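## Task

Get the cardboard box inside the bin marked F4, with no part of it sticking out past the bin's rim. The robot must not topple or be left leaning, and the box has to stay there on its own, without the robot holding it.

## Robot and tools

ROBOT. A Hello Robot Stretch 4, about 1.6 m tall, with a single arm. It has an omni-wheel base (rim within 0.23 m of its centre), a lift that runs up a mast, a telescoping arm that reaches forward, a three-joint wrist and a two-finger gripper. Loose objects may occasionally get nudged by something outside the robot's control.

FRAMES. Base frame: origin on the floor below the base centre, x ahead, y to the left, z up. hand_pose is reported in this frame. It marks a point between the open fingertips, and its printed value may be slightly off. With all wrist joints at 0, the hand's axes line up with the base frame. Odometry frame: where the base frame was when the scene began. base_odometry counts wheel rotation only, so slipping shows up as travel. Its heading is positive to the left, from -3.142 to 3.142.

execute_actions. Argument "actions" is a list holding one action or none. An empty list only reports state and images. An action holds "base", "joints" or both, with optional "pace" and "contact_limits". Alternatively it holds only {"end_of_arm": "enable_torque"}, which restarts any wrist or gripper motor that switched itself off so that it holds still. All motions in an action begin together and may end at different times.
- "base": exactly one relative move, measured from the base's last reported position. translate_m drives straight in metres, forward positive, -2 to 2. strafe_m slides sideways in metres, left positive, -2 to 2. rotate_rad turns in place in radians, counter-clockwise from above positive, -3.2 to 3.2.
- "joints": absolute targets by name. Any subset may be given. lift_m 0 to 1.2. arm_m 0 to 0.55 (extension). wrist_yaw_rad -1.134 to 4.276 (0 ahead, positive left, 3.14 folded back; past 3.4 the arm may block it). wrist_pitch_rad -1.117 to 4.259 (0 level, 1.57 pointing down). wrist_roll_rad -1.117 to 4.259 (0 puts both fingers level; positive is clockwise seen from behind the gripper). gripper_m -0.038 to 0.141, the fingertip gap in metres; negative values press the fingers together. Done tolerances: lift and arm ±0.004, yaw and roll ±0.02, pitch ±0.05, gripper ±0.004. A joint target past its range is clipped and the result notes it. Any other out-of-range value or unknown key rejects the whole call. Joints or base left out of an action may keep pushing toward their earlier targets.
- "pace": "slow", "default", "fast" or "max". The base's top speed is 0.1/0.3/0.4/0.6 m/s and 1/2/3/4 rad/s. With lift_m above 0.2 these are reduced, down to 0.3 m/s and 1 rad/s at lift_m 1.2.
- "contact_limits": {"arm_m": v}, v from 0 (gentlest) to 0.75 (firmest), default 0.5. It sets how hard the arm may push before it halts.
- "cameras": a list from head_camera, head_left_camera, head_right_camera, wrist_camera, or all. Null or omitted means all, [] means none. A single action lasts at most 15 s.

wait: seconds 0 to 10. Nothing new is commanded, and it returns the state and images.
zoom_image: camera plus region [x0, y0, x1, y1] in pixels, top-left at (0, 0), at most 504x504. It works only on full images from the latest result.
finished_scene: scene (1 or 2). It ends the current scene for good and reports whether the task succeeded. The next scene's task arrives in its result. Replying without a tool call ends everything.

RESULTS. base_status and joint_status give how each motion ended. "done" for the base means the wheels turned the commanded amount, even if they slipped. "off_target": the part stopped away from its target and may still be pushing. "contact_stop_at_<key>": the part hit something; the lift, arm or wheels go slack, so a loaded lift can sink and the base can roll. "limit_stop_at_<name>": a built-in limit stopped or prevented the move. limit_stop_at_tilt means a lean over 6 degrees; the lift, arm and wheels go slack and ignore commands until the lean lessens. limit_stop_at_own_body means a self-collision was about to happen; you can move away from the body. "torque_fault": a wrist or gripper motor maxed out and went limp, and you need enable_torque to restore it. After a stop, the part holds where it rested unless slack; a slack part holds again when next commanded. on_its_own reports things you did not command; "held at" gives the held target. If a call reports a stop, later calls in that same reply do not run. turned_by_wheels vs turned_by_imu: a gap over about 0.1 rad suggests a collision or slip, and the heading error is about their difference. base_tilt is in degrees, forward and right positive. motor_effort is in percent, positive toward higher joint values, with the peak in brackets; it is noisy and biased. For wheel_0/1/2, positive turns the base right. lidar_m has 12 ranges in 30-degree sectors: the 1st straight ahead, then counter-clockwise (4th left, 7th behind, 10th right). "-" means nothing seen or closer than 0.25 m. It misses glass, thin legs and much of what is behind the robot. wrist_depth_mm is a 7x7 grid of depths in mm, 100 to 2000, "-" for invalid cells.

GRIPPING. Command gripper_m below the object's width. Going lower squeezes harder and pulls the object toward the wrist; opening pushes it back out. A firm hold shows as a gripper_m effort change only when the command is 0 or more. If the fingertips jam on a surface, raise the lift.

CAMERAS. head_camera sits atop the mast looking forward and down; turn the base to aim it. head_left_camera and head_right_camera are fisheyes that look more steeply down and show the base and arm. wrist_camera looks along the fingers, with the tips near the bottom of its image. Calibration (K, distortion, T_world_to_cam in the base frame) is given, with small errors that grow for the wrist camera.

AVOID. Do not turn or drive with over 1 kg held and arm_m above 0.2, especially at fast or max pace. Avoid steady hard pushes, above all with the lift high. Avoid torque faults, drops, slams and hard hits. Do not let the box rest partly over a bin rim. To unfold the wrist at the start, send lift_m 0.4 with wrist_yaw_rad 0. Raised pitch (below -0.2) combined with strong roll can trigger self-collision stops. Before finishing, release the box and back away so it rests unsupported.

Each tool is called as name([rows], argument=value, ...), one row to a line, values as JSON.

## Session

execute_actions(actions=[])

Scene clock: 0.00 s.
base_odometry: x=+0.000 y=+0.000 heading=+0.000 (m, m, rad; odometry frame)
turned_by_wheels: +0.000 (rad since the last result)
turned_by_imu: +0.000 (rad since the last result)
base_tilt: forward=-0.3 right=-0.3 (deg)
lidar_m: 1.01 0.99 1.12 1.34 1.31 0.87 0.69 0.67 0.74 1.64 1.55 1.31
base_status: not commanded
joint_positions: lift_m=+0.172 arm_m=+0.000 wrist_yaw_rad=+3.152 wrist_pitch_rad=-0.002 wrist_roll_rad=-0.006 gripper_m=+0.057
joint_status: not commanded
motor_effort: lift_m=+21 arm_m=-1 wrist_yaw_rad=+0 wrist_pitch_rad=-6 wrist_roll_rad=+0 gripper_m=-2 wheel_0=+0 wheel_1=+0 wheel_2=+0 (%)
hand_pose: x=-0.1183 y=+0.0845 z=+0.3511 quat_wxyz=(-0.005, +0.001, -0.003, +1.000) (m; base frame)
wrist_depth_mm: - 143 263 904 1008 1118 1229 / - 115 142 891 991 1098 1205 / - 112 140 891 976 1078 1205 / - 121 154 878 960 1060 1182 / 140 139 798 866 946 1042 1182 / 224 741 768 866 214 1042 1160 / 225 723 768 842 878 820 946
pictures: head_camera, head_left_camera, head_right_camera, wrist_camera
Images, in order (width x height): head_camera 420x560, head_left_camera 420x672, head_right_camera 420x672, wrist_camera 616x392.

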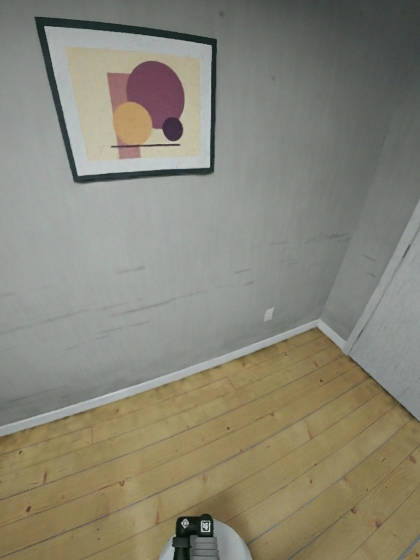

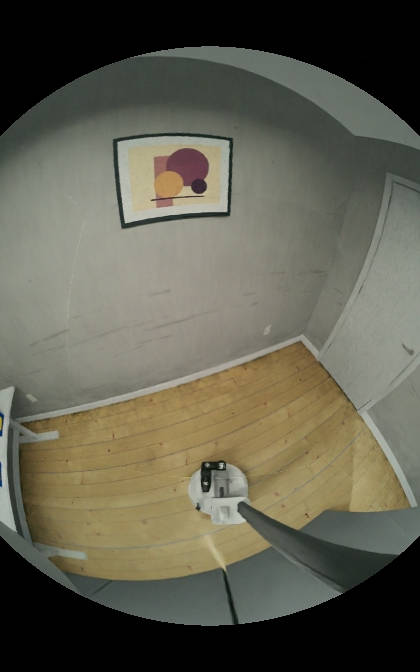

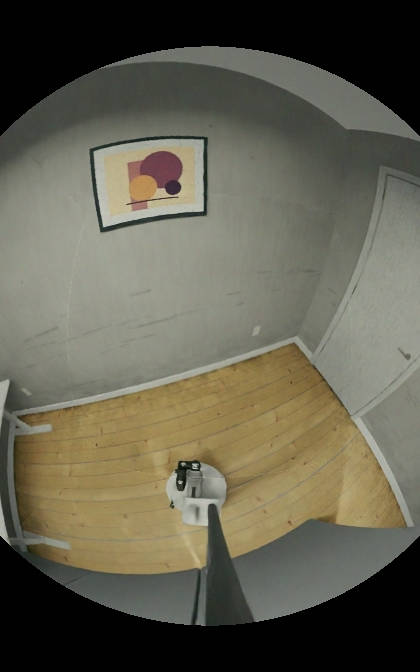

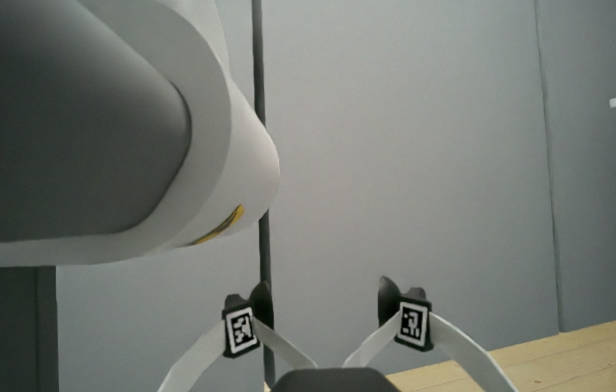

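execute_actions([
  {"base":{"rotate_rad":1.9},"joints":{"lift_m":0.9,"wrist_yaw_rad":0,"gripper_m":0.14}},
], cameras=["head_camera","head_left_camera"])

Scene clock: 3.83 s.
base_odometry: x=+0.000 y=+0.000 heading=+1.900 (m, m, rad; odometry frame)
turned_by_wheels: +1.900 (rad since the last result)
turned_by_imu: +1.881 (rad since the last result)
base_tilt: forward=-0.3 right=-0.4 (deg)
lidar_m: 1.30 1.06 0.73 0.67 0.70 0.92 1.59 1.58 1.07 0.98 1.01 1.34
base_status: done
joint_positions: lift_m=+0.900 arm_m=+0.000 wrist_yaw_rad=+0.000 wrist_pitch_rad=-0.002 wrist_roll_rad=-0.006 gripper_m=+0.140
joint_status: all done
motor_effort: lift_m=+23(25) arm_m=+0(0) wrist_yaw_rad=-1(8) wrist_pitch_rad=-9(8) wrist_roll_rad=-2(0) gripper_m=-1(1) wheel_0=-2(7) wheel_1=-1(6) wheel_2=-1(9) (%)
hand_pose: x=+0.4596 y=-0.0873 z=+1.0786 quat_wxyz=(+1.000, -0.003, -0.001, +0.000) (m; base frame)
wrist_depth_mm: 1336 1808 1863 1921 1921 1661 1229 / 1281 1808 1921 1921 1921 1708 1205 / 1255 1808 1808 1863 1863 1708 1205 / 1255 1756 1863 1863 1863 1708 1229 / 1255 1808 1808 1863 1808 1756 1255 / 1229 1499 1464 1397 1366 202 1229 / 1160 1078 1118 165 1098 1464 1229
pictures: head_camera, head_left_camera
Images, in order (width x height): head_camera 420x560, head_left_camera 420x672.

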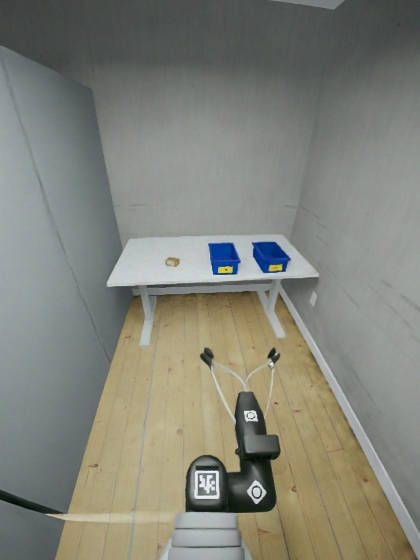

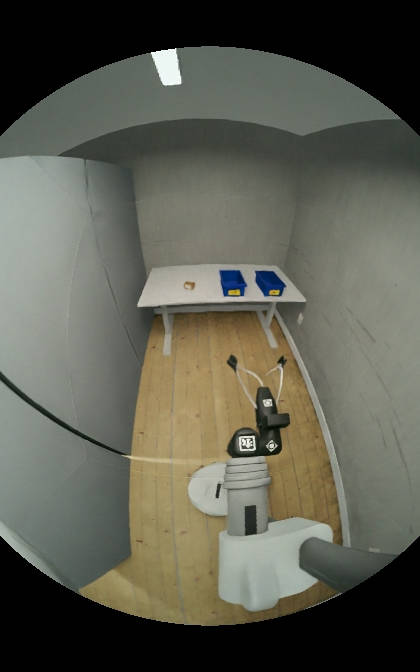

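execute_actions([
  {"base":{"strafe_m":0.36},"joints":{"wrist_pitch_rad":0.8}},
], cameras=[])

execute_actions([
  {"base":{"translate_m":0.8}},
], cameras=["head_camera","wrist_camera"])

Scene clock: 6.53 s.
base_odometry: x=-0.341 y=-0.116 heading=+1.900 (m, m, rad; odometry frame)
turned_by_wheels: +0.000 (rad since the last result)
turned_by_imu: +0.001 (rad since the last result)
base_tilt: forward=-0.4 right=-0.4 (deg)
lidar_m: 1.27 0.52 0.34 0.32 0.33 0.43 1.62 1.62 1.45 1.34 1.40 1.37
base_status: done
joint_positions: lift_m=+0.900 arm_m=+0.000 wrist_yaw_rad=+0.000 wrist_pitch_rad=+0.801 wrist_roll_rad=-0.006 gripper_m=+0.140
joint_status: all done
motor_effort: lift_m=+23(23) arm_m=+0(0) wrist_yaw_rad=-1(1) wrist_pitch_rad=-3(4) wrist_roll_rad=-1(1) gripper_m=-2(2) wheel_0=+0(10) wheel_1=+0(9) wheel_2=-1(0) (%)
hand_pose: x=+0.3718 y=-0.0874 z=+0.8708 quat_wxyz=(+0.921, -0.003, +0.390, +0.001) (m; base frame)
wrist_depth_mm: 741 1042 1098 1756 1756 1808 1499 / 707 1078 1808 - - - 1661 / 683 1042 1756 1756 1756 1708 1618 / 676 1008 1499 1537 1464 1499 1430 / 661 991 1336 1308 1308 1281 1229 / 647 831 1160 1160 1138 202 1118 / 640 820 1025 160 1008 1008 1008
pictures: none
No camera images: the call's "cameras" was empty. Leave "cameras" out to get every camera's image.

Scene clock: 10.67 s.
base_odometry: x=-0.599 y=+0.641 heading=+1.900 (m, m, rad; odometry frame)
turned_by_wheels: +0.000 (rad since the last result)
turned_by_imu: -0.004 (rad since the last result)
base_tilt: forward=-0.2 right=-0.4 (deg)
lidar_m: 0.49 0.50 0.42 0.37 0.38 0.53 1.21 2.06 1.38 1.30 0.79 0.53
base_status: done
joint_positions: lift_m=+0.900 arm_m=+0.000 wrist_yaw_rad=+0.000 wrist_pitch_rad=+0.801 wrist_roll_rad=-0.006 gripper_m=+0.140
joint_status: not commanded
motor_effort: lift_m=+23(23) arm_m=+0(1) wrist_yaw_rad=-1(2) wrist_pitch_rad=-5(4) wrist_roll_rad=-1(1) gripper_m=-1(1) wheel_0=+1(6) wheel_1=+1(5) wheel_2=+2(9) (%)
hand_pose: x=+0.3718 y=-0.0874 z=+0.8708 quat_wxyz=(+0.921, -0.003, +0.390, +0.001) (m; base frame)
wrist_depth_mm: 842 946 960 946 904 866 615 / 788 778 750 732 715 627 504 / 691 621 609 549 585 569 466 / 530 525 517 504 496 492 466 / 455 452 442 439 445 452 1205 / 647 424 1025 1160 1160 202 1138 / 750 931 1025 160 1025 1008 991
pictures: head_camera, wrist_camera
camera_calibration (this result's frames):
wrist_camera: T_world_to_cam=[[-0.0194862, -0.998662, -0.0479097, -0.025807], [-0.689167, 0.0481325, -0.723002, 0.953574], [0.72434, 0.0189293, -0.689183, 0.560629], [0, 0, 0, 1]] pos_world=[0.250583, -0.0822827, 1.07458]
Images, in order (width x height): head_camera 420x560, wrist_camera 616x392.

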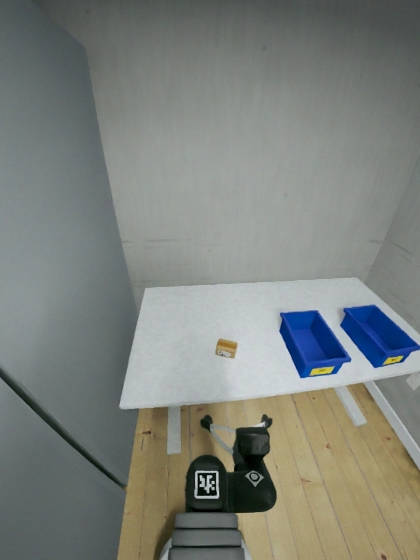

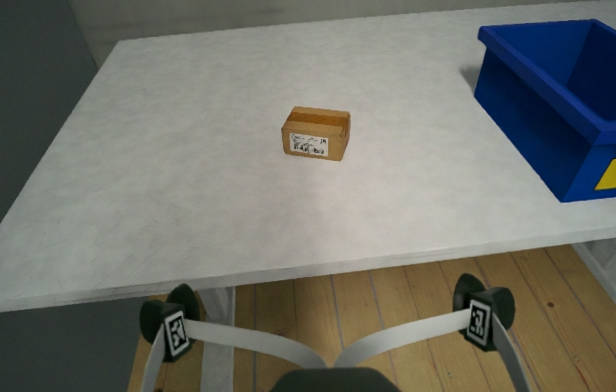

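zoom_image(camera="head_camera", region=[270,300,420,390])

execute_actions([
  {"joints":{"arm_m":0.35}},
], cameras=[])

execute_actions([
  {"joints":{"lift_m":0.79}},
], cameras=["wrist_camera"])

Region (270, 300, 420, 390) of head_camera's 420x560 image, scaled by 3.360, with more detail than that image has; it fills the top 302 rows of this view, and the rest is white.

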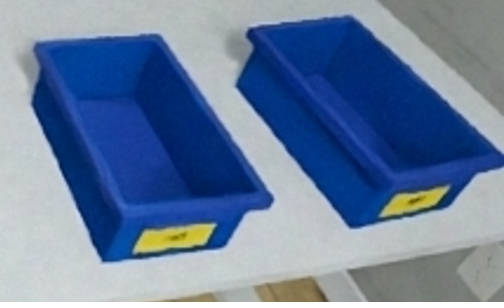

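Scene clock: 13.00 s.
base_odometry: x=-0.599 y=+0.641 heading=+1.900 (m, m, rad; odometry frame)
turned_by_wheels: +0.000 (rad since the last result)
turned_by_imu: +0.000 (rad since the last result)
base_tilt: forward=-0.4 right=-0.4 (deg)
lidar_m: 0.48 0.50 0.42 0.38 0.39 0.52 1.21 2.05 1.40 1.31 0.78 0.53
base_status: not commanded
joint_positions: lift_m=+0.900 arm_m=+0.349 wrist_yaw_rad=+0.000 wrist_pitch_rad=+0.802 wrist_roll_rad=-0.006 gripper_m=+0.140
joint_status: all done
motor_effort: lift_m=+23(23) arm_m=+7(10) wrist_yaw_rad=+0(0) wrist_pitch_rad=-4(5) wrist_roll_rad=-2(2) gripper_m=+0(1) wheel_0=+1(1) wheel_1=+1(1) wheel_2=+1(2) (%)
hand_pose: x=+0.7204 y=-0.0874 z=+0.8708 quat_wxyz=(+0.921, -0.003, +0.390, +0.001) (m; base frame)
wrist_depth_mm: 647 661 668 676 699 715 732 / 715 707 723 715 707 691 683 / 640 615 603 591 585 574 569 / 535 521 508 504 496 488 480 / 455 445 442 436 430 427 418 / 399 387 382 387 379 203 373 / 353 345 340 160 325 329 334
pictures: none
No camera images: the call's "cameras" was empty. Leave "cameras" out to get every camera's image.

Scene clock: 14.50 s.
base_odometry: x=-0.599 y=+0.641 heading=+1.900 (m, m, rad; odometry frame)
turned_by_wheels: +0.000 (rad since the last result)
turned_by_imu: +0.000 (rad since the last result)
base_tilt: forward=-0.4 right=-0.4 (deg)
lidar_m: 0.49 0.49 0.41 0.38 0.40 0.53 1.19 2.05 1.41 1.30 0.78 0.53
base_status: not commanded
joint_positions: lift_m=+0.790 arm_m=+0.349 wrist_yaw_rad=+0.000 wrist_pitch_rad=+0.802 wrist_roll_rad=-0.006 gripper_m=+0.140
joint_status: all done
motor_effort: lift_m=+18(22) arm_m=+7(7) wrist_yaw_rad=+1(1) wrist_pitch_rad=-4(3) wrist_roll_rad=-1(1) gripper_m=+0(0) wheel_0=+1(1) wheel_1=+1(1) wheel_2=+1(1) (%)
hand_pose: x=+0.7204 y=-0.0874 z=+0.7612 quat_wxyz=(+0.921, -0.003, +0.390, +0.001) (m; base frame)
wrist_depth_mm: 647 634 640 640 634 609 597 / 539 525 508 500 488 477 469 / 433 424 418 410 402 394 387 / 364 359 351 345 342 336 330 / 312 309 304 238 287 291 290 / 274 266 222 214 212 202 255 / 244 237 235 160 224 226 229
pictures: wrist_camera
camera_calibration (this result's frames):
wrist_camera: T_world_to_cam=[[-0.0194088, -0.998663, -0.0479081, -0.0243033], [-0.689234, 0.0480763, -0.722942, 1.11463], [0.724279, 0.0189884, -0.689246, 0.232685], [0, 0, 0, 1]] pos_world=[0.599238, -0.0822762, 0.965023]
Images, in order (width x height): wrist_camera 616x392.

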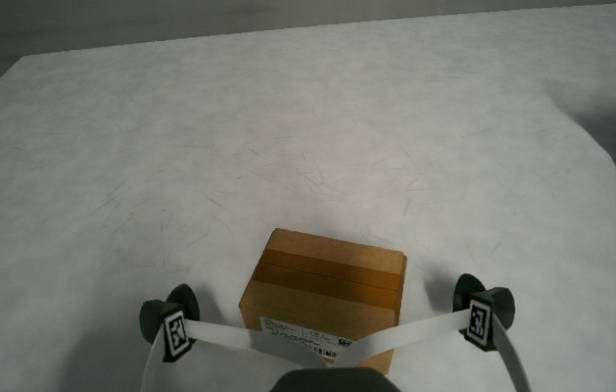

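Fingertips are somewhat high; lower a bit.

execute_actions([
  {"joints":{"lift_m":0.77,"arm_m":0.365}},
], cameras=[])

execute_actions([
  {"joints":{"gripper_m":0.04}},
], cameras=[])

execute_actions([
  {"joints":{"lift_m":0.98}},
], cameras=[])

execute_actions([
  {"base":{"strafe_m":-0.55},"joints":{"arm_m":0.0}},
], cameras=["head_camera","wrist_camera"])

Scene clock: 15.77 s.
base_odometry: x=-0.599 y=+0.641 heading=+1.900 (m, m, rad; odometry frame)
turned_by_wheels: +0.000 (rad since the last result)
turned_by_imu: +0.000 (rad since the last result)
base_tilt: forward=-0.3 right=-0.4 (deg)
lidar_m: 0.48 0.50 0.40 0.37 0.38 0.53 1.20 2.04 1.40 1.31 0.78 0.53
base_status: not commanded
joint_positions: lift_m=+0.770 arm_m=+0.364 wrist_yaw_rad=+0.000 wrist_pitch_rad=+0.802 wrist_roll_rad=-0.006 gripper_m=+0.140
joint_status: all done
motor_effort: lift_m=+17(17) arm_m=+6(6) wrist_yaw_rad=+0(1) wrist_pitch_rad=-4(4) wrist_roll_rad=+0(1) gripper_m=+0(0) wheel_0=+1(1) wheel_1=+1(1) wheel_2=+1(1) (%)
hand_pose: x=+0.7354 y=-0.0874 z=+0.7412 quat_wxyz=(+0.921, -0.003, +0.390, +0.001) (m; base frame)
wrist_depth_mm: 621 621 609 585 569 559 544 / 500 484 466 455 449 439 433 / 397 389 382 377 368 359 355 / 334 329 324 317 314 309 303 / 287 283 278 213 256 267 265 / 252 244 198 189 187 202 234 / 224 217 215 160 187 208 210
pictures: none
No camera images: the call's "cameras" was empty. Leave "cameras" out to get every camera's image.

Scene clock: 17.77 s.
base_odometry: x=-0.599 y=+0.641 heading=+1.900 (m, m, rad; odometry frame)
turned_by_wheels: +0.000 (rad since the last result)
turned_by_imu: +0.000 (rad since the last result)
base_tilt: forward=-0.3 right=-0.4 (deg)
lidar_m: 0.49 0.49 0.41 0.38 0.39 0.53 1.21 2.03 1.39 1.30 0.78 0.51
base_status: not commanded
joint_positions: lift_m=+0.770 arm_m=+0.364 wrist_yaw_rad=+0.000 wrist_pitch_rad=+0.802 wrist_roll_rad=-0.006 gripper_m=+0.041
joint_status: all done
motor_effort: lift_m=+18(18) arm_m=+7(7) wrist_yaw_rad=+2(1) wrist_pitch_rad=-7(5) wrist_roll_rad=-2(2) gripper_m=-33(30) wheel_0=+1(1) wheel_1=+1(1) wheel_2=+1(1) (%)
hand_pose: x=+0.7353 y=-0.0874 z=+0.7411 quat_wxyz=(+0.921, -0.003, +0.390, +0.001) (m; base frame)
wrist_depth_mm: 621 621 609 585 574 559 549 / 492 484 466 455 442 436 430 / 402 389 382 375 366 362 357 / 334 327 322 317 312 307 303 / 286 283 278 203 263 267 263 / 250 248 183 176 179 231 234 / 223 211 182 170 162 203 209
pictures: none
No camera images: the call's "cameras" was empty. Leave "cameras" out to get every camera's image.

Scene clock: 19.73 s.
base_odometry: x=-0.599 y=+0.641 heading=+1.900 (m, m, rad; odometry frame)
turned_by_wheels: +0.000 (rad since the last result)
turned_by_imu: +0.000 (rad since the last result)
base_tilt: forward=-0.3 right=-0.3 (deg)
lidar_m: 0.49 0.51 0.41 0.37 0.40 0.53 1.18 2.03 1.39 1.29 0.77 0.52
base_status: not commanded
joint_positions: lift_m=+0.980 arm_m=+0.364 wrist_yaw_rad=+0.000 wrist_pitch_rad=+0.802 wrist_roll_rad=-0.006 gripper_m=+0.041
joint_status: all done
motor_effort: lift_m=+24(26) arm_m=+7(7) wrist_yaw_rad=+1(2) wrist_pitch_rad=-6(7) wrist_roll_rad=-1(1) gripper_m=-29(30) wheel_0=+1(1) wheel_1=+1(1) wheel_2=+1(1) (%)
hand_pose: x=+0.7353 y=-0.0874 z=+0.9505 quat_wxyz=(+0.921, -0.003, +0.390, +0.001) (m; base frame)
wrist_depth_mm: 634 647 661 668 691 699 715 / 691 707 723 741 759 778 778 / 759 759 741 723 715 699 691 / 661 634 627 609 603 597 591 / 554 549 539 203 512 521 504 / 488 484 183 176 179 449 436 / 436 410 182 170 162 397 404
pictures: none
No camera images: the call's "cameras" was empty. Leave "cameras" out to get every camera's image.

Scene clock: 22.90 s.
base_odometry: x=-0.079 y=+0.819 heading=+1.900 (m, m, rad; odometry frame)
turned_by_wheels: +0.000 (rad since the last result)
turned_by_imu: +0.000 (rad since the last result)
base_tilt: forward=-0.3 right=-0.4 (deg)
lidar_m: 0.54 0.54 0.70 0.92 0.95 1.24 2.38 1.15 0.81 0.75 0.77 0.58
base_status: done
joint_positions: lift_m=+0.980 arm_m=+0.001 wrist_yaw_rad=+0.000 wrist_pitch_rad=+0.803 wrist_roll_rad=-0.006 gripper_m=+0.041
joint_status: all done
motor_effort: lift_m=+23(24) arm_m=-6(7) wrist_yaw_rad=+0(2) wrist_pitch_rad=-6(8) wrist_roll_rad=-1(2) gripper_m=-30(30) wheel_0=+0(9) wheel_1=+0(9) wheel_2=+1(0) (%)
hand_pose: x=+0.3726 y=-0.0874 z=+0.9505 quat_wxyz=(+0.921, -0.003, +0.391, +0.001) (m; base frame)
wrist_depth_mm: 1008 991 1042 1042 1042 1060 891 / 976 931 683 904 707 732 854 / 788 699 707 732 676 609 691 / 647 500 496 615 569 525 591 / 559 535 517 204 535 554 891 / 1098 1229 182 177 179 1160 960 / 1160 1098 182 170 162 1025 946
pictures: head_camera, wrist_camera
camera_calibration (this result's frames):
wrist_camera: T_world_to_cam=[[-0.0196697, -0.998659, -0.0478884, -0.0219469], [-0.689953, 0.0482231, -0.722246, 1.0114], [0.723587, 0.0188344, -0.689976, 0.616043], [0, 0, 0, 1]] pos_world=[0.251626, -0.0822931, 1.15448]
Images, in order (width x height): head_camera 420x560, wrist_camera 616x392.

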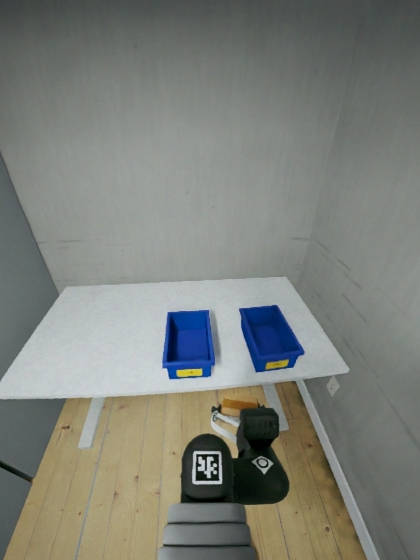

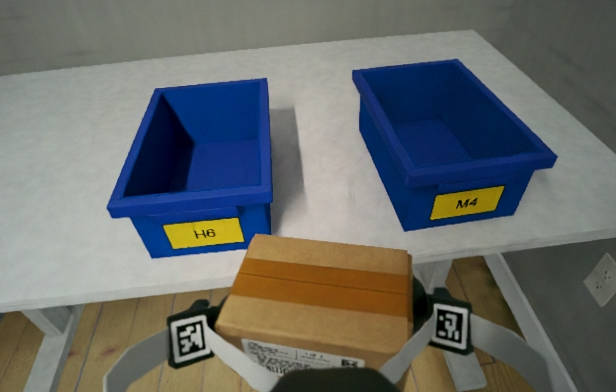

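Neither. Look elsewhere.

execute_actions([
  {"base":{"translate_m":-0.8}},
], cameras=[])

execute_actions([
  {"base":{"rotate_rad":2.4}},
], cameras=["head_camera","head_left_camera"])

Scene clock: 27.13 s.
base_odometry: x=+0.180 y=+0.062 heading=+1.900 (m, m, rad; odometry frame)
turned_by_wheels: +0.000 (rad since the last result)
turned_by_imu: +0.004 (rad since the last result)
base_tilt: forward=-0.3 right=-0.4 (deg)
lidar_m: 1.33 1.34 0.92 0.87 0.90 1.72 1.58 1.30 0.86 0.79 0.85 1.11
base_status: done
joint_positions: lift_m=+0.980 arm_m=+0.001 wrist_yaw_rad=+0.000 wrist_pitch_rad=+0.802 wrist_roll_rad=-0.006 gripper_m=+0.041
joint_status: not commanded
motor_effort: lift_m=+23(23) arm_m=-6(6) wrist_yaw_rad=+0(1) wrist_pitch_rad=-8(9) wrist_roll_rad=-1(1) gripper_m=-32(31) wheel_0=+1(6) wheel_1=+0(7) wheel_2=-2(8) (%)
hand_pose: x=+0.3726 y=-0.0874 z=+0.9506 quat_wxyz=(+0.921, -0.003, +0.391, +0.001) (m; base frame)
wrist_depth_mm: 1255 1229 1098 1118 1098 1229 960 / 1430 1863 - - - 1397 976 / 1537 1863 - 1921 1808 1430 991 / 1464 1661 1661 1618 1618 1464 1025 / 1430 1499 1430 204 1366 1336 1042 / 1281 1281 183 176 179 1182 1060 / 1160 1098 182 170 162 1042 1008
pictures: none
No camera images: the call's "cameras" was empty. Leave "cameras" out to get every camera's image.

Scene clock: 29.87 s.
base_odometry: x=+0.180 y=+0.061 heading=-1.984 (m, m, rad; odometry frame)
turned_by_wheels: +2.400 (rad since the last result)
turned_by_imu: +2.376 (rad since the last result)
base_tilt: forward=-0.4 right=-0.3 (deg)
lidar_m: 1.01 1.55 1.57 0.99 0.80 0.81 0.96 1.33 1.33 1.03 0.87 0.87
base_status: done
joint_positions: lift_m=+0.980 arm_m=+0.001 wrist_yaw_rad=+0.000 wrist_pitch_rad=+0.802 wrist_roll_rad=-0.006 gripper_m=+0.041
joint_status: not commanded
motor_effort: lift_m=+23(23) arm_m=-7(6) wrist_yaw_rad=-1(0) wrist_pitch_rad=-7(9) wrist_roll_rad=-1(2) gripper_m=-32(32) wheel_0=+0(4) wheel_1=-2(7) wheel_2=-1(7) (%)
hand_pose: x=+0.3726 y=-0.0874 z=+0.9506 quat_wxyz=(+0.921, -0.003, +0.391, +0.001) (m; base frame)
wrist_depth_mm: 1255 1397 1708 - 707 597 530 / 1281 1499 1808 - 778 647 564 / 1366 1618 1863 1863 854 707 609 / 1464 1661 1661 1576 960 778 654 / 1430 1430 1430 204 960 854 707 / 1308 1281 183 176 179 866 788 / 1138 1098 182 169 162 1025 831
pictures: head_camera, head_left_camera
Images, in order (width x height): head_camera 420x560, head_left_camera 420x672.

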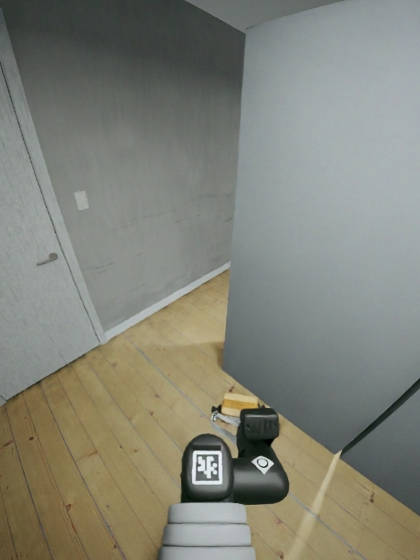

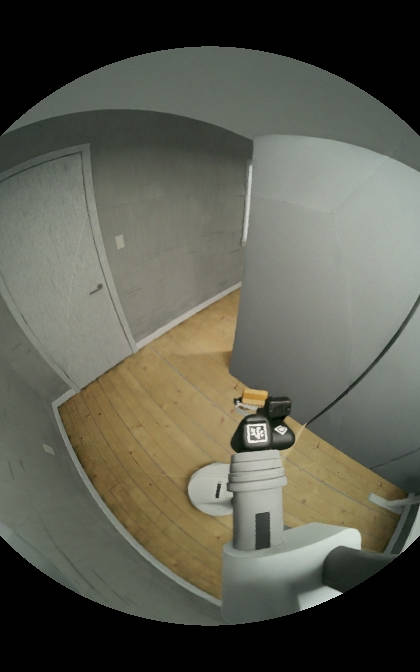

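execute_actions([
  {"base":{"rotate_rad":-0.85}},
], cameras=[])

execute_actions([
  {"base":{"strafe_m":1.08}},
], cameras=[])

execute_actions([
  {"base":{"translate_m":1.5}},
], cameras=["head_camera","head_right_camera"])

Scene clock: 31.73 s.
base_odometry: x=+0.180 y=+0.062 heading=-2.833 (m, m, rad; odometry frame)
turned_by_wheels: -0.850 (rad since the last result)
turned_by_imu: -0.841 (rad since the last result)
base_tilt: forward=-0.2 right=-0.3 (deg)
lidar_m: 0.87 0.88 1.73 1.56 1.33 0.90 0.82 0.84 1.07 1.33 1.35 0.95
base_status: done
joint_positions: lift_m=+0.980 arm_m=+0.001 wrist_yaw_rad=+0.000 wrist_pitch_rad=+0.802 wrist_roll_rad=-0.006 gripper_m=+0.041
joint_status: not commanded
motor_effort: lift_m=+23(23) arm_m=-6(6) wrist_yaw_rad=+0(0) wrist_pitch_rad=-9(9) wrist_roll_rad=-1(1) gripper_m=-30(30) wheel_0=+0(6) wheel_1=+2(6) wheel_2=+0(5) (%)
hand_pose: x=+0.3726 y=-0.0874 z=+0.9506 quat_wxyz=(+0.921, -0.003, +0.391, +0.001) (m; base frame)
wrist_depth_mm: 580 591 609 621 640 654 676 / 640 661 668 691 715 732 750 / 707 732 750 768 809 820 854 / 788 831 854 878 904 946 976 / 904 946 960 203 991 1098 1182 / 1098 1078 183 176 179 1182 1182 / 1160 1078 182 169 162 1042 1078
pictures: none
No camera images: the call's "cameras" was empty. Leave "cameras" out to get every camera's image.

Scene clock: 36.67 s.
base_odometry: x=+0.507 y=-0.968 heading=-2.834 (m, m, rad; odometry frame)
turned_by_wheels: +0.000 (rad since the last result)
turned_by_imu: +0.003 (rad since the last result)
base_tilt: forward=-0.2 right=-0.3 (deg)
lidar_m: 1.16 0.85 0.55 0.47 0.53 0.68 0.92 0.95 1.21 2.41 1.25 0.87
base_status: done
joint_positions: lift_m=+0.980 arm_m=+0.001 wrist_yaw_rad=+0.000 wrist_pitch_rad=+0.802 wrist_roll_rad=-0.006 gripper_m=+0.041
joint_status: not commanded
motor_effort: lift_m=+23(23) arm_m=-6(6) wrist_yaw_rad=-2(1) wrist_pitch_rad=-6(9) wrist_roll_rad=-1(2) gripper_m=-29(30) wheel_0=-1(8) wheel_1=-1(7) wheel_2=-1(0) (%)
hand_pose: x=+0.3726 y=-0.0874 z=+0.9506 quat_wxyz=(+0.921, -0.003, +0.391, +0.001) (m; base frame)
wrist_depth_mm: 1118 1756 - - 917 569 564 / 1060 1708 - - 960 627 627 / 1042 1576 - 1921 1025 699 707 / 1008 1537 1708 1618 1098 788 820 / 991 1397 1397 203 904 931 976 / 960 1255 183 176 179 1025 1160 / 960 1098 182 170 162 1042 1078
pictures: none
No camera images: the call's "cameras" was empty. Leave "cameras" out to get every camera's image.

Scene clock: 43.17 s.
base_odometry: x=-0.922 y=-1.422 heading=-2.834 (m, m, rad; odometry frame)
turned_by_wheels: +0.000 (rad since the last result)
turned_by_imu: -0.008 (rad since the last result)
base_tilt: forward=-0.4 right=-0.5 (deg)
lidar_m: 1.53 1.04 0.75 0.67 0.70 0.90 1.92 0.40 0.34 0.67 2.30 1.63
base_status: done
joint_positions: lift_m=+0.980 arm_m=+0.001 wrist_yaw_rad=+0.000 wrist_pitch_rad=+0.802 wrist_roll_rad=-0.006 gripper_m=+0.041
joint_status: not commanded
motor_effort: lift_m=+22(23) arm_m=-6(6) wrist_yaw_rad=-2(0) wrist_pitch_rad=-8(6) wrist_roll_rad=-1(0) gripper_m=-30(31) wheel_0=+1(7) wheel_1=-1(3) wheel_2=+0(9) (%)
hand_pose: x=+0.3726 y=-0.0874 z=+0.9506 quat_wxyz=(+0.921, -0.003, +0.391, +0.001) (m; base frame)
wrist_depth_mm: 1430 1808 1921 - - - - / 1366 - - - - - - / 1281 1863 - 1863 1863 1863 1756 / 1281 1661 1661 1618 1618 1576 1576 / 1229 1464 1430 203 1336 1397 1366 / 1182 1281 183 176 179 1182 1205 / 1118 1098 182 170 162 1025 1078
pictures: head_camera, head_right_camera
Images, in order (width x height): head_camera 420x560, head_right_camera 420x672.

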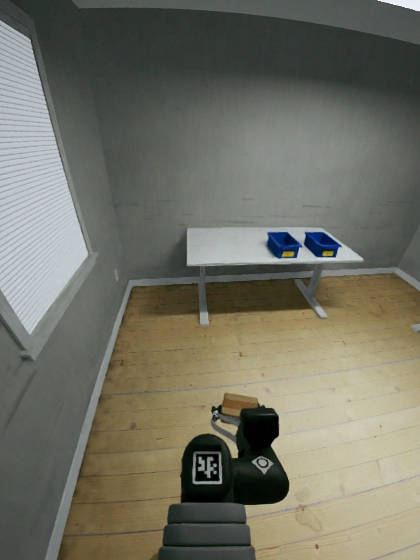

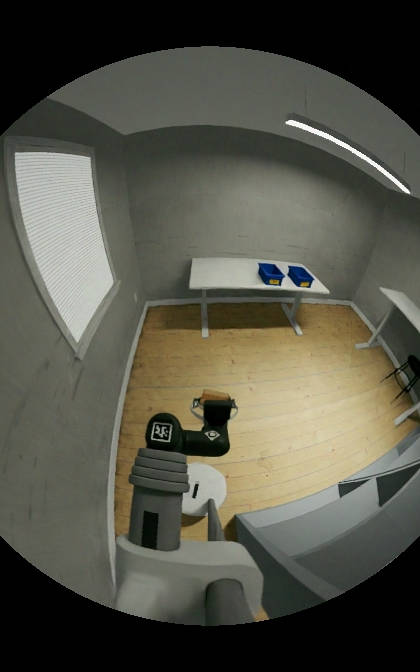

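execute_actions([
  {"base":{"translate_m":1.0}},
], cameras=[])

execute_actions([
  {"base":{"rotate_rad":0.12}},
], cameras=[])

execute_actions([
  {"base":{"strafe_m":-0.8}},
], cameras=["head_camera","wrist_camera"])

Scene clock: 48.13 s.
base_odometry: x=-1.875 y=-1.726 heading=-2.834 (m, m, rad; odometry frame)
turned_by_wheels: +0.000 (rad since the last result)
turned_by_imu: -0.005 (rad since the last result)
base_tilt: forward=-0.4 right=-0.3 (deg)
lidar_m: 0.54 0.56 0.82 0.74 0.76 1.02 1.23 1.25 1.57 2.13 0.89 0.56
base_status: done
joint_positions: lift_m=+0.980 arm_m=+0.001 wrist_yaw_rad=+0.000 wrist_pitch_rad=+0.802 wrist_roll_rad=-0.006 gripper_m=+0.041
joint_status: not commanded
motor_effort: lift_m=+22(22) arm_m=-6(6) wrist_yaw_rad=+2(1) wrist_pitch_rad=-7(8) wrist_roll_rad=-1(2) gripper_m=-28(30) wheel_0=+0(5) wheel_1=+0(5) wheel_2=+1(8) (%)
hand_pose: x=+0.3726 y=-0.0874 z=+0.9506 quat_wxyz=(+0.921, -0.003, +0.391, +0.001) (m; base frame)
wrist_depth_mm: 976 991 1042 1042 1042 1060 1060 / 1060 1098 904 891 891 866 683 / 1182 1205 750 732 715 707 661 / 1308 1336 627 615 609 609 597 / 1366 1430 544 203 535 549 1281 / 1229 1255 183 176 179 1205 1205 / 1138 1098 181 169 162 1042 1078
pictures: none
No camera images: the call's "cameras" was empty. Leave "cameras" out to get every camera's image.

Scene clock: 48.97 s.
base_odometry: x=-1.875 y=-1.726 heading=-2.714 (m, m, rad; odometry frame)
turned_by_wheels: +0.120 (rad since the last result)
turned_by_imu: +0.119 (rad since the last result)
base_tilt: forward=-0.3 right=-0.4 (deg)
lidar_m: 0.55 1.13 0.78 0.75 0.79 1.15 1.23 1.26 1.75 2.14 0.75 0.55
base_status: done
joint_positions: lift_m=+0.980 arm_m=+0.001 wrist_yaw_rad=+0.000 wrist_pitch_rad=+0.802 wrist_roll_rad=-0.006 gripper_m=+0.041
joint_status: not commanded
motor_effort: lift_m=+22(22) arm_m=-7(6) wrist_yaw_rad=-2(1) wrist_pitch_rad=-9(7) wrist_roll_rad=-3(0) gripper_m=-31(28) wheel_0=+0(5) wheel_1=+0(4) wheel_2=+0(6) (%)
hand_pose: x=+0.3726 y=-0.0874 z=+0.9506 quat_wxyz=(+0.921, -0.003, +0.391, +0.001) (m; base frame)
wrist_depth_mm: 1025 1025 1042 1025 1008 1025 1008 / 1118 1160 1118 891 866 854 831 / 1205 1281 1229 732 715 707 683 / 1229 1464 647 615 609 597 591 / 1205 1464 549 203 517 525 512 / 1182 1255 183 176 179 1182 1205 / 1118 1098 182 170 162 1042 1078
pictures: none
No camera images: the call's "cameras" was empty. Leave "cameras" out to get every camera's image.

Scene clock: 52.97 s.
base_odometry: x=-2.207 y=-0.998 heading=-2.713 (m, m, rad; odometry frame)
turned_by_wheels: +0.000 (rad since the last result)
turned_by_imu: -0.003 (rad since the last result)
base_tilt: forward=-0.3 right=-0.2 (deg)
lidar_m: 0.51 0.54 0.78 1.55 1.66 1.27 1.23 1.28 1.42 1.34 0.71 0.54
base_status: done
joint_positions: lift_m=+0.980 arm_m=+0.001 wrist_yaw_rad=+0.000 wrist_pitch_rad=+0.802 wrist_roll_rad=-0.006 gripper_m=+0.041
joint_status: not commanded
motor_effort: lift_m=+22(22) arm_m=-6(6) wrist_yaw_rad=-1(1) wrist_pitch_rad=-8(7) wrist_roll_rad=-2(2) gripper_m=-31(29) wheel_0=+0(8) wheel_1=+2(8) wheel_2=+0(0) (%)
hand_pose: x=+0.3726 y=-0.0874 z=+0.9506 quat_wxyz=(+0.921, -0.003, +0.391, +0.001) (m; base frame)
wrist_depth_mm: 1008 1025 1042 1025 1008 1008 1025 / 960 931 904 891 842 820 1098 / 778 715 691 723 683 627 691 / 647 512 627 621 597 544 477 / 559 525 496 203 484 496 508 / 1205 1229 183 176 178 488 1160 / 1138 1078 182 170 162 1025 1060
pictures: head_camera, wrist_camera
camera_calibration (this result's frames):
wrist_camera: T_world_to_cam=[[-0.0195634, -0.998661, -0.0478932, -0.0219565], [-0.689904, 0.0481545, -0.722298, 1.01149], [0.723637, 0.0189111, -0.689922, 0.616041], [0, 0, 0, 1]] pos_world=[0.251611, -0.0822849, 1.15457]
Images, in order (width x height): head_camera 420x560, wrist_camera 616x392.

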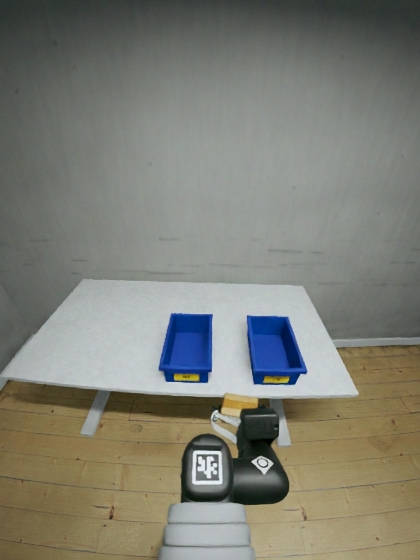

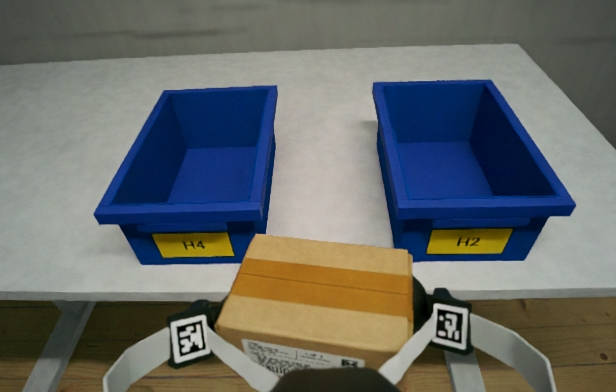

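execute_actions([
  {"base":{"translate_m":-0.4}},
], cameras=[])

execute_actions([
  {"base":{"rotate_rad":-1.62}},
], cameras=["head_camera"])

Scene clock: 55.97 s.
base_odometry: x=-1.843 y=-0.832 heading=-2.714 (m, m, rad; odometry frame)
turned_by_wheels: +0.000 (rad since the last result)
turned_by_imu: +0.002 (rad since the last result)
base_tilt: forward=-0.3 right=-0.4 (deg)
lidar_m: 0.91 0.97 1.63 1.57 1.66 0.86 0.83 0.86 1.20 1.34 1.40 0.94
base_status: done
joint_positions: lift_m=+0.980 arm_m=+0.001 wrist_yaw_rad=+0.000 wrist_pitch_rad=+0.802 wrist_roll_rad=-0.006 gripper_m=+0.041
joint_status: not commanded
motor_effort: lift_m=+22(22) arm_m=-6(6) wrist_yaw_rad=+0(0) wrist_pitch_rad=-8(7) wrist_roll_rad=-1(1) gripper_m=-31(31) wheel_0=-1(7) wheel_1=+0(3) wheel_2=+0(8) (%)
hand_pose: x=+0.3726 y=-0.0874 z=+0.9506 quat_wxyz=(+0.921, -0.003, +0.391, +0.001) (m; base frame)
wrist_depth_mm: 1281 1205 976 1078 917 1160 1397 / 960 931 768 878 759 820 1537 / 1042 1756 1756 1708 1708 1708 1708 / 1661 1618 1661 1618 1537 1618 1576 / 1464 1464 1430 203 1336 1366 1336 / 1308 1281 183 176 179 1182 1205 / 1160 1098 181 170 162 1060 1060
pictures: none
No camera images: the call's "cameras" was empty. Leave "cameras" out to get every camera's image.

Scene clock: 58.23 s.
base_odometry: x=-1.843 y=-0.832 heading=+1.950 (m, m, rad; odometry frame)
turned_by_wheels: -1.620 (rad since the last result)
turned_by_imu: -1.604 (rad since the last result)
base_tilt: forward=-0.3 right=-0.4 (deg)
lidar_m: 1.33 1.39 0.94 0.91 0.94 1.31 1.59 1.65 0.85 0.81 0.84 1.13
base_status: done
joint_positions: lift_m=+0.980 arm_m=+0.001 wrist_yaw_rad=+0.000 wrist_pitch_rad=+0.802 wrist_roll_rad=-0.006 gripper_m=+0.041
joint_status: not commanded
motor_effort: lift_m=+22(22) arm_m=-7(6) wrist_yaw_rad=-1(1) wrist_pitch_rad=-6(6) wrist_roll_rad=-1(1) gripper_m=-31(28) wheel_0=+1(5) wheel_1=+1(5) wheel_2=-1(5) (%)
hand_pose: x=+0.3726 y=-0.0874 z=+0.9507 quat_wxyz=(+0.921, -0.003, +0.390, +0.001) (m; base frame)
wrist_depth_mm: 1756 1708 1756 1756 1756 1661 1366 / 1921 1863 - 1430 - 1863 1060 / - 1921 - 1808 1863 1808 1138 / 1756 1618 1661 1618 1576 1576 1308 / 1464 1464 1430 203 1366 1366 1255 / 1281 1281 182 176 179 1160 1138 / 1138 1078 182 170 162 1060 1042
pictures: head_camera
Images, in order (width x height): head_camera 420x560.

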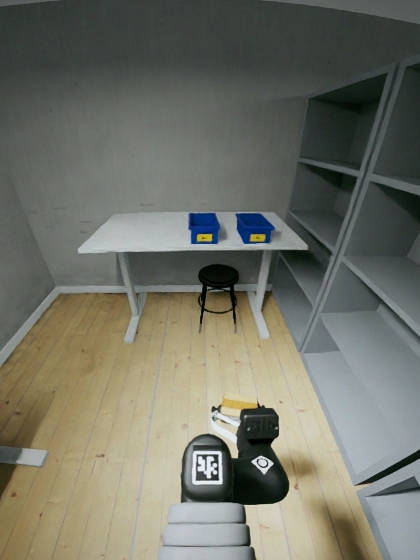

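execute_actions([
  {"base":{"translate_m":0.8},"joints":{"lift_m":1.2}},
], cameras=["wrist_camera"])

Scene clock: 62.50 s.
base_odometry: x=-2.139 y=-0.089 heading=+1.950 (m, m, rad; odometry frame)
turned_by_wheels: +0.000 (rad since the last result)
turned_by_imu: -0.004 (rad since the last result)
base_tilt: forward=-0.4 right=-0.3 (deg)
lidar_m: 0.55 0.60 0.75 0.97 0.97 1.31 2.41 1.21 0.84 0.78 0.83 0.59
base_status: done
joint_positions: lift_m=+1.199 arm_m=+0.001 wrist_yaw_rad=+0.000 wrist_pitch_rad=+0.802 wrist_roll_rad=-0.006 gripper_m=+0.041
joint_status: all done
joint sent to its limit — the command would take lift_m past its upper limit, so that joint was sent only as far as its limit.
motor_effort: lift_m=+22(24) arm_m=-6(6) wrist_yaw_rad=-1(1) wrist_pitch_rad=-8(8) wrist_roll_rad=-1(0) gripper_m=-29(31) wheel_0=+2(6) wheel_1=+1(4) wheel_2=+1(8) (%)
hand_pose: x=+0.3726 y=-0.0874 z=+1.1696 quat_wxyz=(+0.921, -0.003, +0.391, +0.001) (m; base frame)
wrist_depth_mm: 1025 1042 1025 1025 1025 1042 991 / 931 904 683 831 683 676 991 / 759 723 691 707 654 634 535 / 640 603 496 564 574 517 559 / 544 535 525 204 525 539 976 / 1229 1537 183 176 179 1336 1336 / 1366 1281 182 169 162 1229 1205
pictures: wrist_camera
camera_calibration (this result's frames):
wrist_camera: T_world_to_cam=[[-0.0194559, -0.998663, -0.0478911, -0.0114937], [-0.689863, 0.04808, -0.722342, 1.16966], [0.723679, 0.0189845, -0.689876, 0.767004], [0, 0, 0, 1]] pos_world=[0.251615, -0.0822766, 1.37348]
Images, in order (width x height): wrist_camera 616x392.

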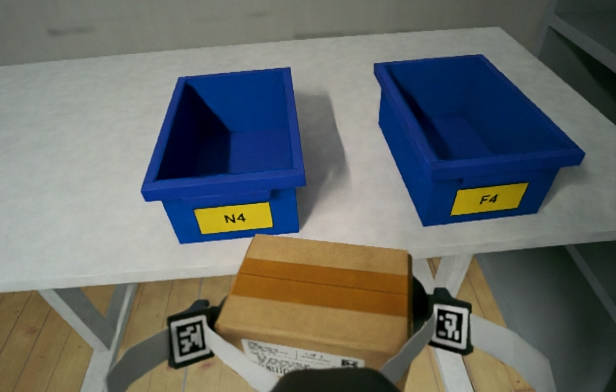

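execute_actions([
  {"base":{"strafe_m":-0.225},"joints":{"arm_m":0.42}},
], cameras=[])

execute_actions([
  {"joints":{"lift_m":1.1}},
], cameras=["head_camera","wrist_camera"])

Scene clock: 65.00 s.
base_odometry: x=-1.930 y=-0.005 heading=+1.950 (m, m, rad; odometry frame)
turned_by_wheels: +0.000 (rad since the last result)
turned_by_imu: +0.000 (rad since the last result)
base_tilt: forward=-0.3 right=-0.3 (deg)
lidar_m: 0.57 0.58 0.78 1.19 1.20 1.64 2.38 0.88 0.60 0.57 0.59 0.60
base_status: done
joint_positions: lift_m=+1.199 arm_m=+0.419 wrist_yaw_rad=+0.000 wrist_pitch_rad=+0.802 wrist_roll_rad=-0.006 gripper_m=+0.041
joint_status: all done
motor_effort: lift_m=+22(22) arm_m=+7(7) wrist_yaw_rad=+0(2) wrist_pitch_rad=-7(8) wrist_roll_rad=-2(3) gripper_m=-30(32) wheel_0=+1(9) wheel_1=+3(10) wheel_2=+2(2) (%)
hand_pose: x=+0.7903 y=-0.0874 z=+1.1696 quat_wxyz=(+0.921, -0.003, +0.390, +0.001) (m; base frame)
wrist_depth_mm: 654 654 661 668 683 683 668 / 715 732 732 741 759 768 699 / 750 741 723 707 691 707 788 / 627 621 609 603 591 580 904 / 539 539 525 204 377 504 512 / 379 469 183 176 179 436 442 / 373 402 182 170 162 289 397
pictures: none
No camera images: the call's "cameras" was empty. Leave "cameras" out to get every camera's image.

Scene clock: 66.43 s.
base_odometry: x=-1.930 y=-0.005 heading=+1.950 (m, m, rad; odometry frame)
turned_by_wheels: +0.000 (rad since the last result)
turned_by_imu: +0.000 (rad since the last result)
base_tilt: forward=-0.3 right=-0.3 (deg)
lidar_m: 0.56 0.58 0.80 1.16 1.20 1.65 2.38 0.87 0.60 0.56 0.58 0.59
base_status: not commanded
joint_positions: lift_m=+1.100 arm_m=+0.419 wrist_yaw_rad=+0.000 wrist_pitch_rad=+0.802 wrist_roll_rad=-0.006 gripper_m=+0.041
joint_status: all done
motor_effort: lift_m=+18(19) arm_m=+7(7) wrist_yaw_rad=+0(1) wrist_pitch_rad=-8(7) wrist_roll_rad=+0(1) gripper_m=-32(30) wheel_0=+1(1) wheel_1=+2(3) wheel_2=+1(1) (%)
hand_pose: x=+0.7903 y=-0.0874 z=+1.0710 quat_wxyz=(+0.921, -0.003, +0.390, +0.001) (m; base frame)
wrist_depth_mm: 647 654 668 668 683 691 661 / 683 691 676 668 640 634 732 / 574 564 549 544 530 521 778 / 480 477 304 312 309 445 439 / 415 410 319 204 258 377 382 / 353 353 183 177 179 220 340 / 325 192 182 170 162 187 304
pictures: head_camera, wrist_camera
camera_calibration (this result's frames):
wrist_camera: T_world_to_cam=[[-0.0194867, -0.998662, -0.0478929, -0.00806827], [-0.689792, 0.0481043, -0.722408, 1.38661], [0.723746, 0.0189588, -0.689806, 0.396656], [0, 0, 0, 1]] pos_world=[0.669235, -0.0822794, 1.27493]
Images, in order (width x height): head_camera 420x560, wrist_camera 616x392.

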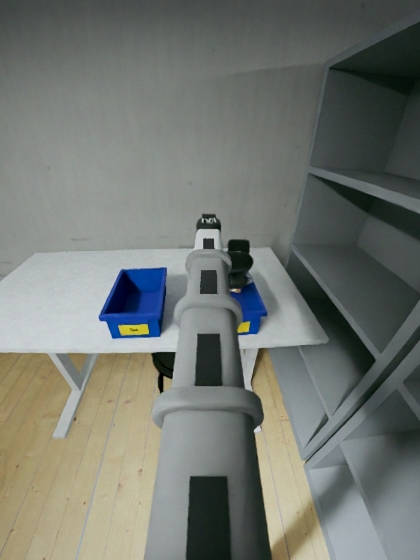

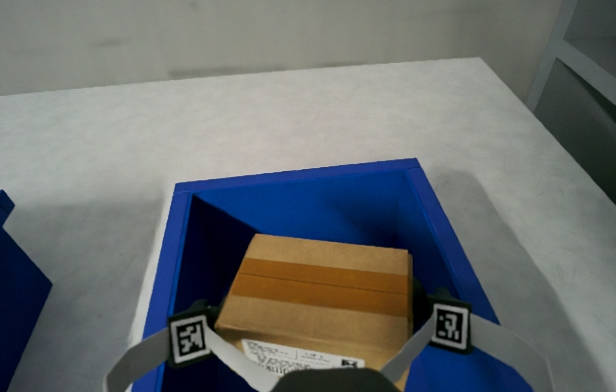

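execute_actions([
  {"joints":{"lift_m":1.03,"arm_m":0.4}},
], cameras=[])

execute_actions([
  {"joints":{"gripper_m":0.11}},
], cameras=[])

execute_actions([
  {"joints":{"lift_m":1.19}},
], cameras=["wrist_camera"])

finished_scene(scene=1)

Scene clock: 67.87 s.
base_odometry: x=-1.930 y=-0.005 heading=+1.950 (m, m, rad; odometry frame)
turned_by_wheels: +0.000 (rad since the last result)
turned_by_imu: +0.000 (rad since the last result)
base_tilt: forward=-0.2 right=-0.4 (deg)
lidar_m: 0.56 0.60 0.77 1.18 1.19 1.64 2.38 0.86 0.60 0.56 0.58 0.61
base_status: not commanded
joint_positions: lift_m=+1.030 arm_m=+0.401 wrist_yaw_rad=+0.000 wrist_pitch_rad=+0.802 wrist_roll_rad=-0.006 gripper_m=+0.041
joint_status: all done
motor_effort: lift_m=+18(18) arm_m=-7(6) wrist_yaw_rad=+0(0) wrist_pitch_rad=-7(6) wrist_roll_rad=+0(1) gripper_m=-30(29) wheel_0=+1(1) wheel_1=+2(3) wheel_2=+1(1) (%)
hand_pose: x=+0.7725 y=-0.0874 z=+1.0010 quat_wxyz=(+0.921, -0.003, +0.391, +0.001) (m; base frame)
wrist_depth_mm: 661 654 661 654 647 640 683 / 564 544 530 276 276 496 621 / 449 413 285 296 291 382 402 / 377 213 317 334 325 196 343 / 324 178 296 203 263 190 163 / 282 166 183 177 179 176 146 / 248 151 182 170 162 179 -
pictures: none
No camera images: the call's "cameras" was empty. Leave "cameras" out to get every camera's image.

Scene clock: 69.43 s.
base_odometry: x=-1.930 y=-0.005 heading=+1.950 (m, m, rad; odometry frame)
turned_by_wheels: +0.000 (rad since the last result)
turned_by_imu: +0.000 (rad since the last result)
base_tilt: forward=-0.3 right=-0.3 (deg)
lidar_m: 0.55 0.60 0.79 1.19 1.19 1.63 2.37 0.86 0.59 0.55 0.58 0.61
base_status: not commanded
joint_positions: lift_m=+1.030 arm_m=+0.401 wrist_yaw_rad=+0.001 wrist_pitch_rad=+0.802 wrist_roll_rad=-0.006 gripper_m=+0.110
joint_status: all done
motor_effort: lift_m=+18(18) arm_m=-7(6) wrist_yaw_rad=-3(3) wrist_pitch_rad=-8(8) wrist_roll_rad=+0(1) gripper_m=-1(32) wheel_0=+1(1) wheel_1=+3(2) wheel_2=+2(2) (%)
hand_pose: x=+0.7726 y=-0.0873 z=+1.0010 quat_wxyz=(+0.921, -0.003, +0.390, +0.002) (m; base frame)
wrist_depth_mm: 661 661 661 654 654 634 676 / 559 544 530 273 276 496 621 / 452 424 283 294 294 382 404 / 377 223 317 334 325 200 343 / 325 181 303 309 297 195 161 / 286 160 216 217 211 186 149 / 248 143 236 160 200 179 155
pictures: none
No camera images: the call's "cameras" was empty. Leave "cameras" out to get every camera's image.

Scene clock: 71.17 s.
base_odometry: x=-1.930 y=-0.005 heading=+1.950 (m, m, rad; odometry frame)
turned_by_wheels: +0.000 (rad since the last result)
turned_by_imu: +0.000 (rad since the last result)
base_tilt: forward=-0.2 right=-0.4 (deg)
lidar_m: 0.56 0.59 0.80 1.18 1.19 1.64 2.38 0.89 0.59 0.56 0.58 0.60
base_status: not commanded
joint_positions: lift_m=+1.190 arm_m=+0.401 wrist_yaw_rad=+0.000 wrist_pitch_rad=+0.802 wrist_roll_rad=-0.006 gripper_m=+0.110
joint_status: all done
motor_effort: lift_m=+23(24) arm_m=-6(6) wrist_yaw_rad=-1(3) wrist_pitch_rad=-7(7) wrist_roll_rad=+0(2) gripper_m=-1(2) wheel_0=+1(1) wheel_1=+2(2) wheel_2=+2(2) (%)
hand_pose: x=+0.7727 y=-0.0874 z=+1.1606 quat_wxyz=(+0.921, -0.003, +0.390, +0.001) (m; base frame)
wrist_depth_mm: 668 668 683 691 699 707 683 / 732 750 750 768 768 778 715 / 741 723 707 699 683 699 820 / 615 609 597 585 580 569 917 / 508 525 399 389 397 496 500 / 379 466 342 436 387 424 433 / 370 410 304 394 294 279 389
pictures: wrist_camera
camera_calibration (this result's frames):
wrist_camera: T_world_to_cam=[[-0.0192201, -0.998667, -0.0478993, -0.00426756], [-0.689577, 0.0479308, -0.722625, 1.43927], [0.723958, 0.0191413, -0.689579, 0.470822], [0, 0, 0, 1]] pos_world=[0.651549, -0.0822594, 1.36452]
Images, in order (width x height): wrist_camera 616x392.

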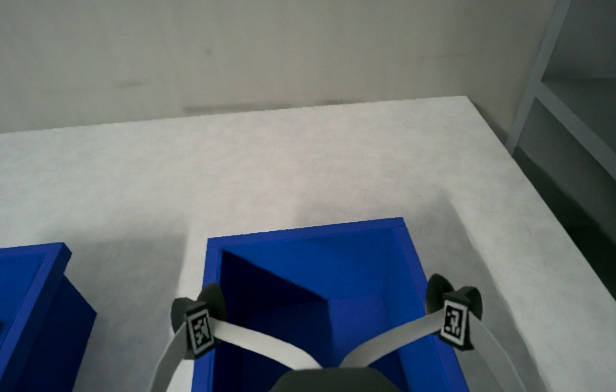

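The scene is finished: the task was done.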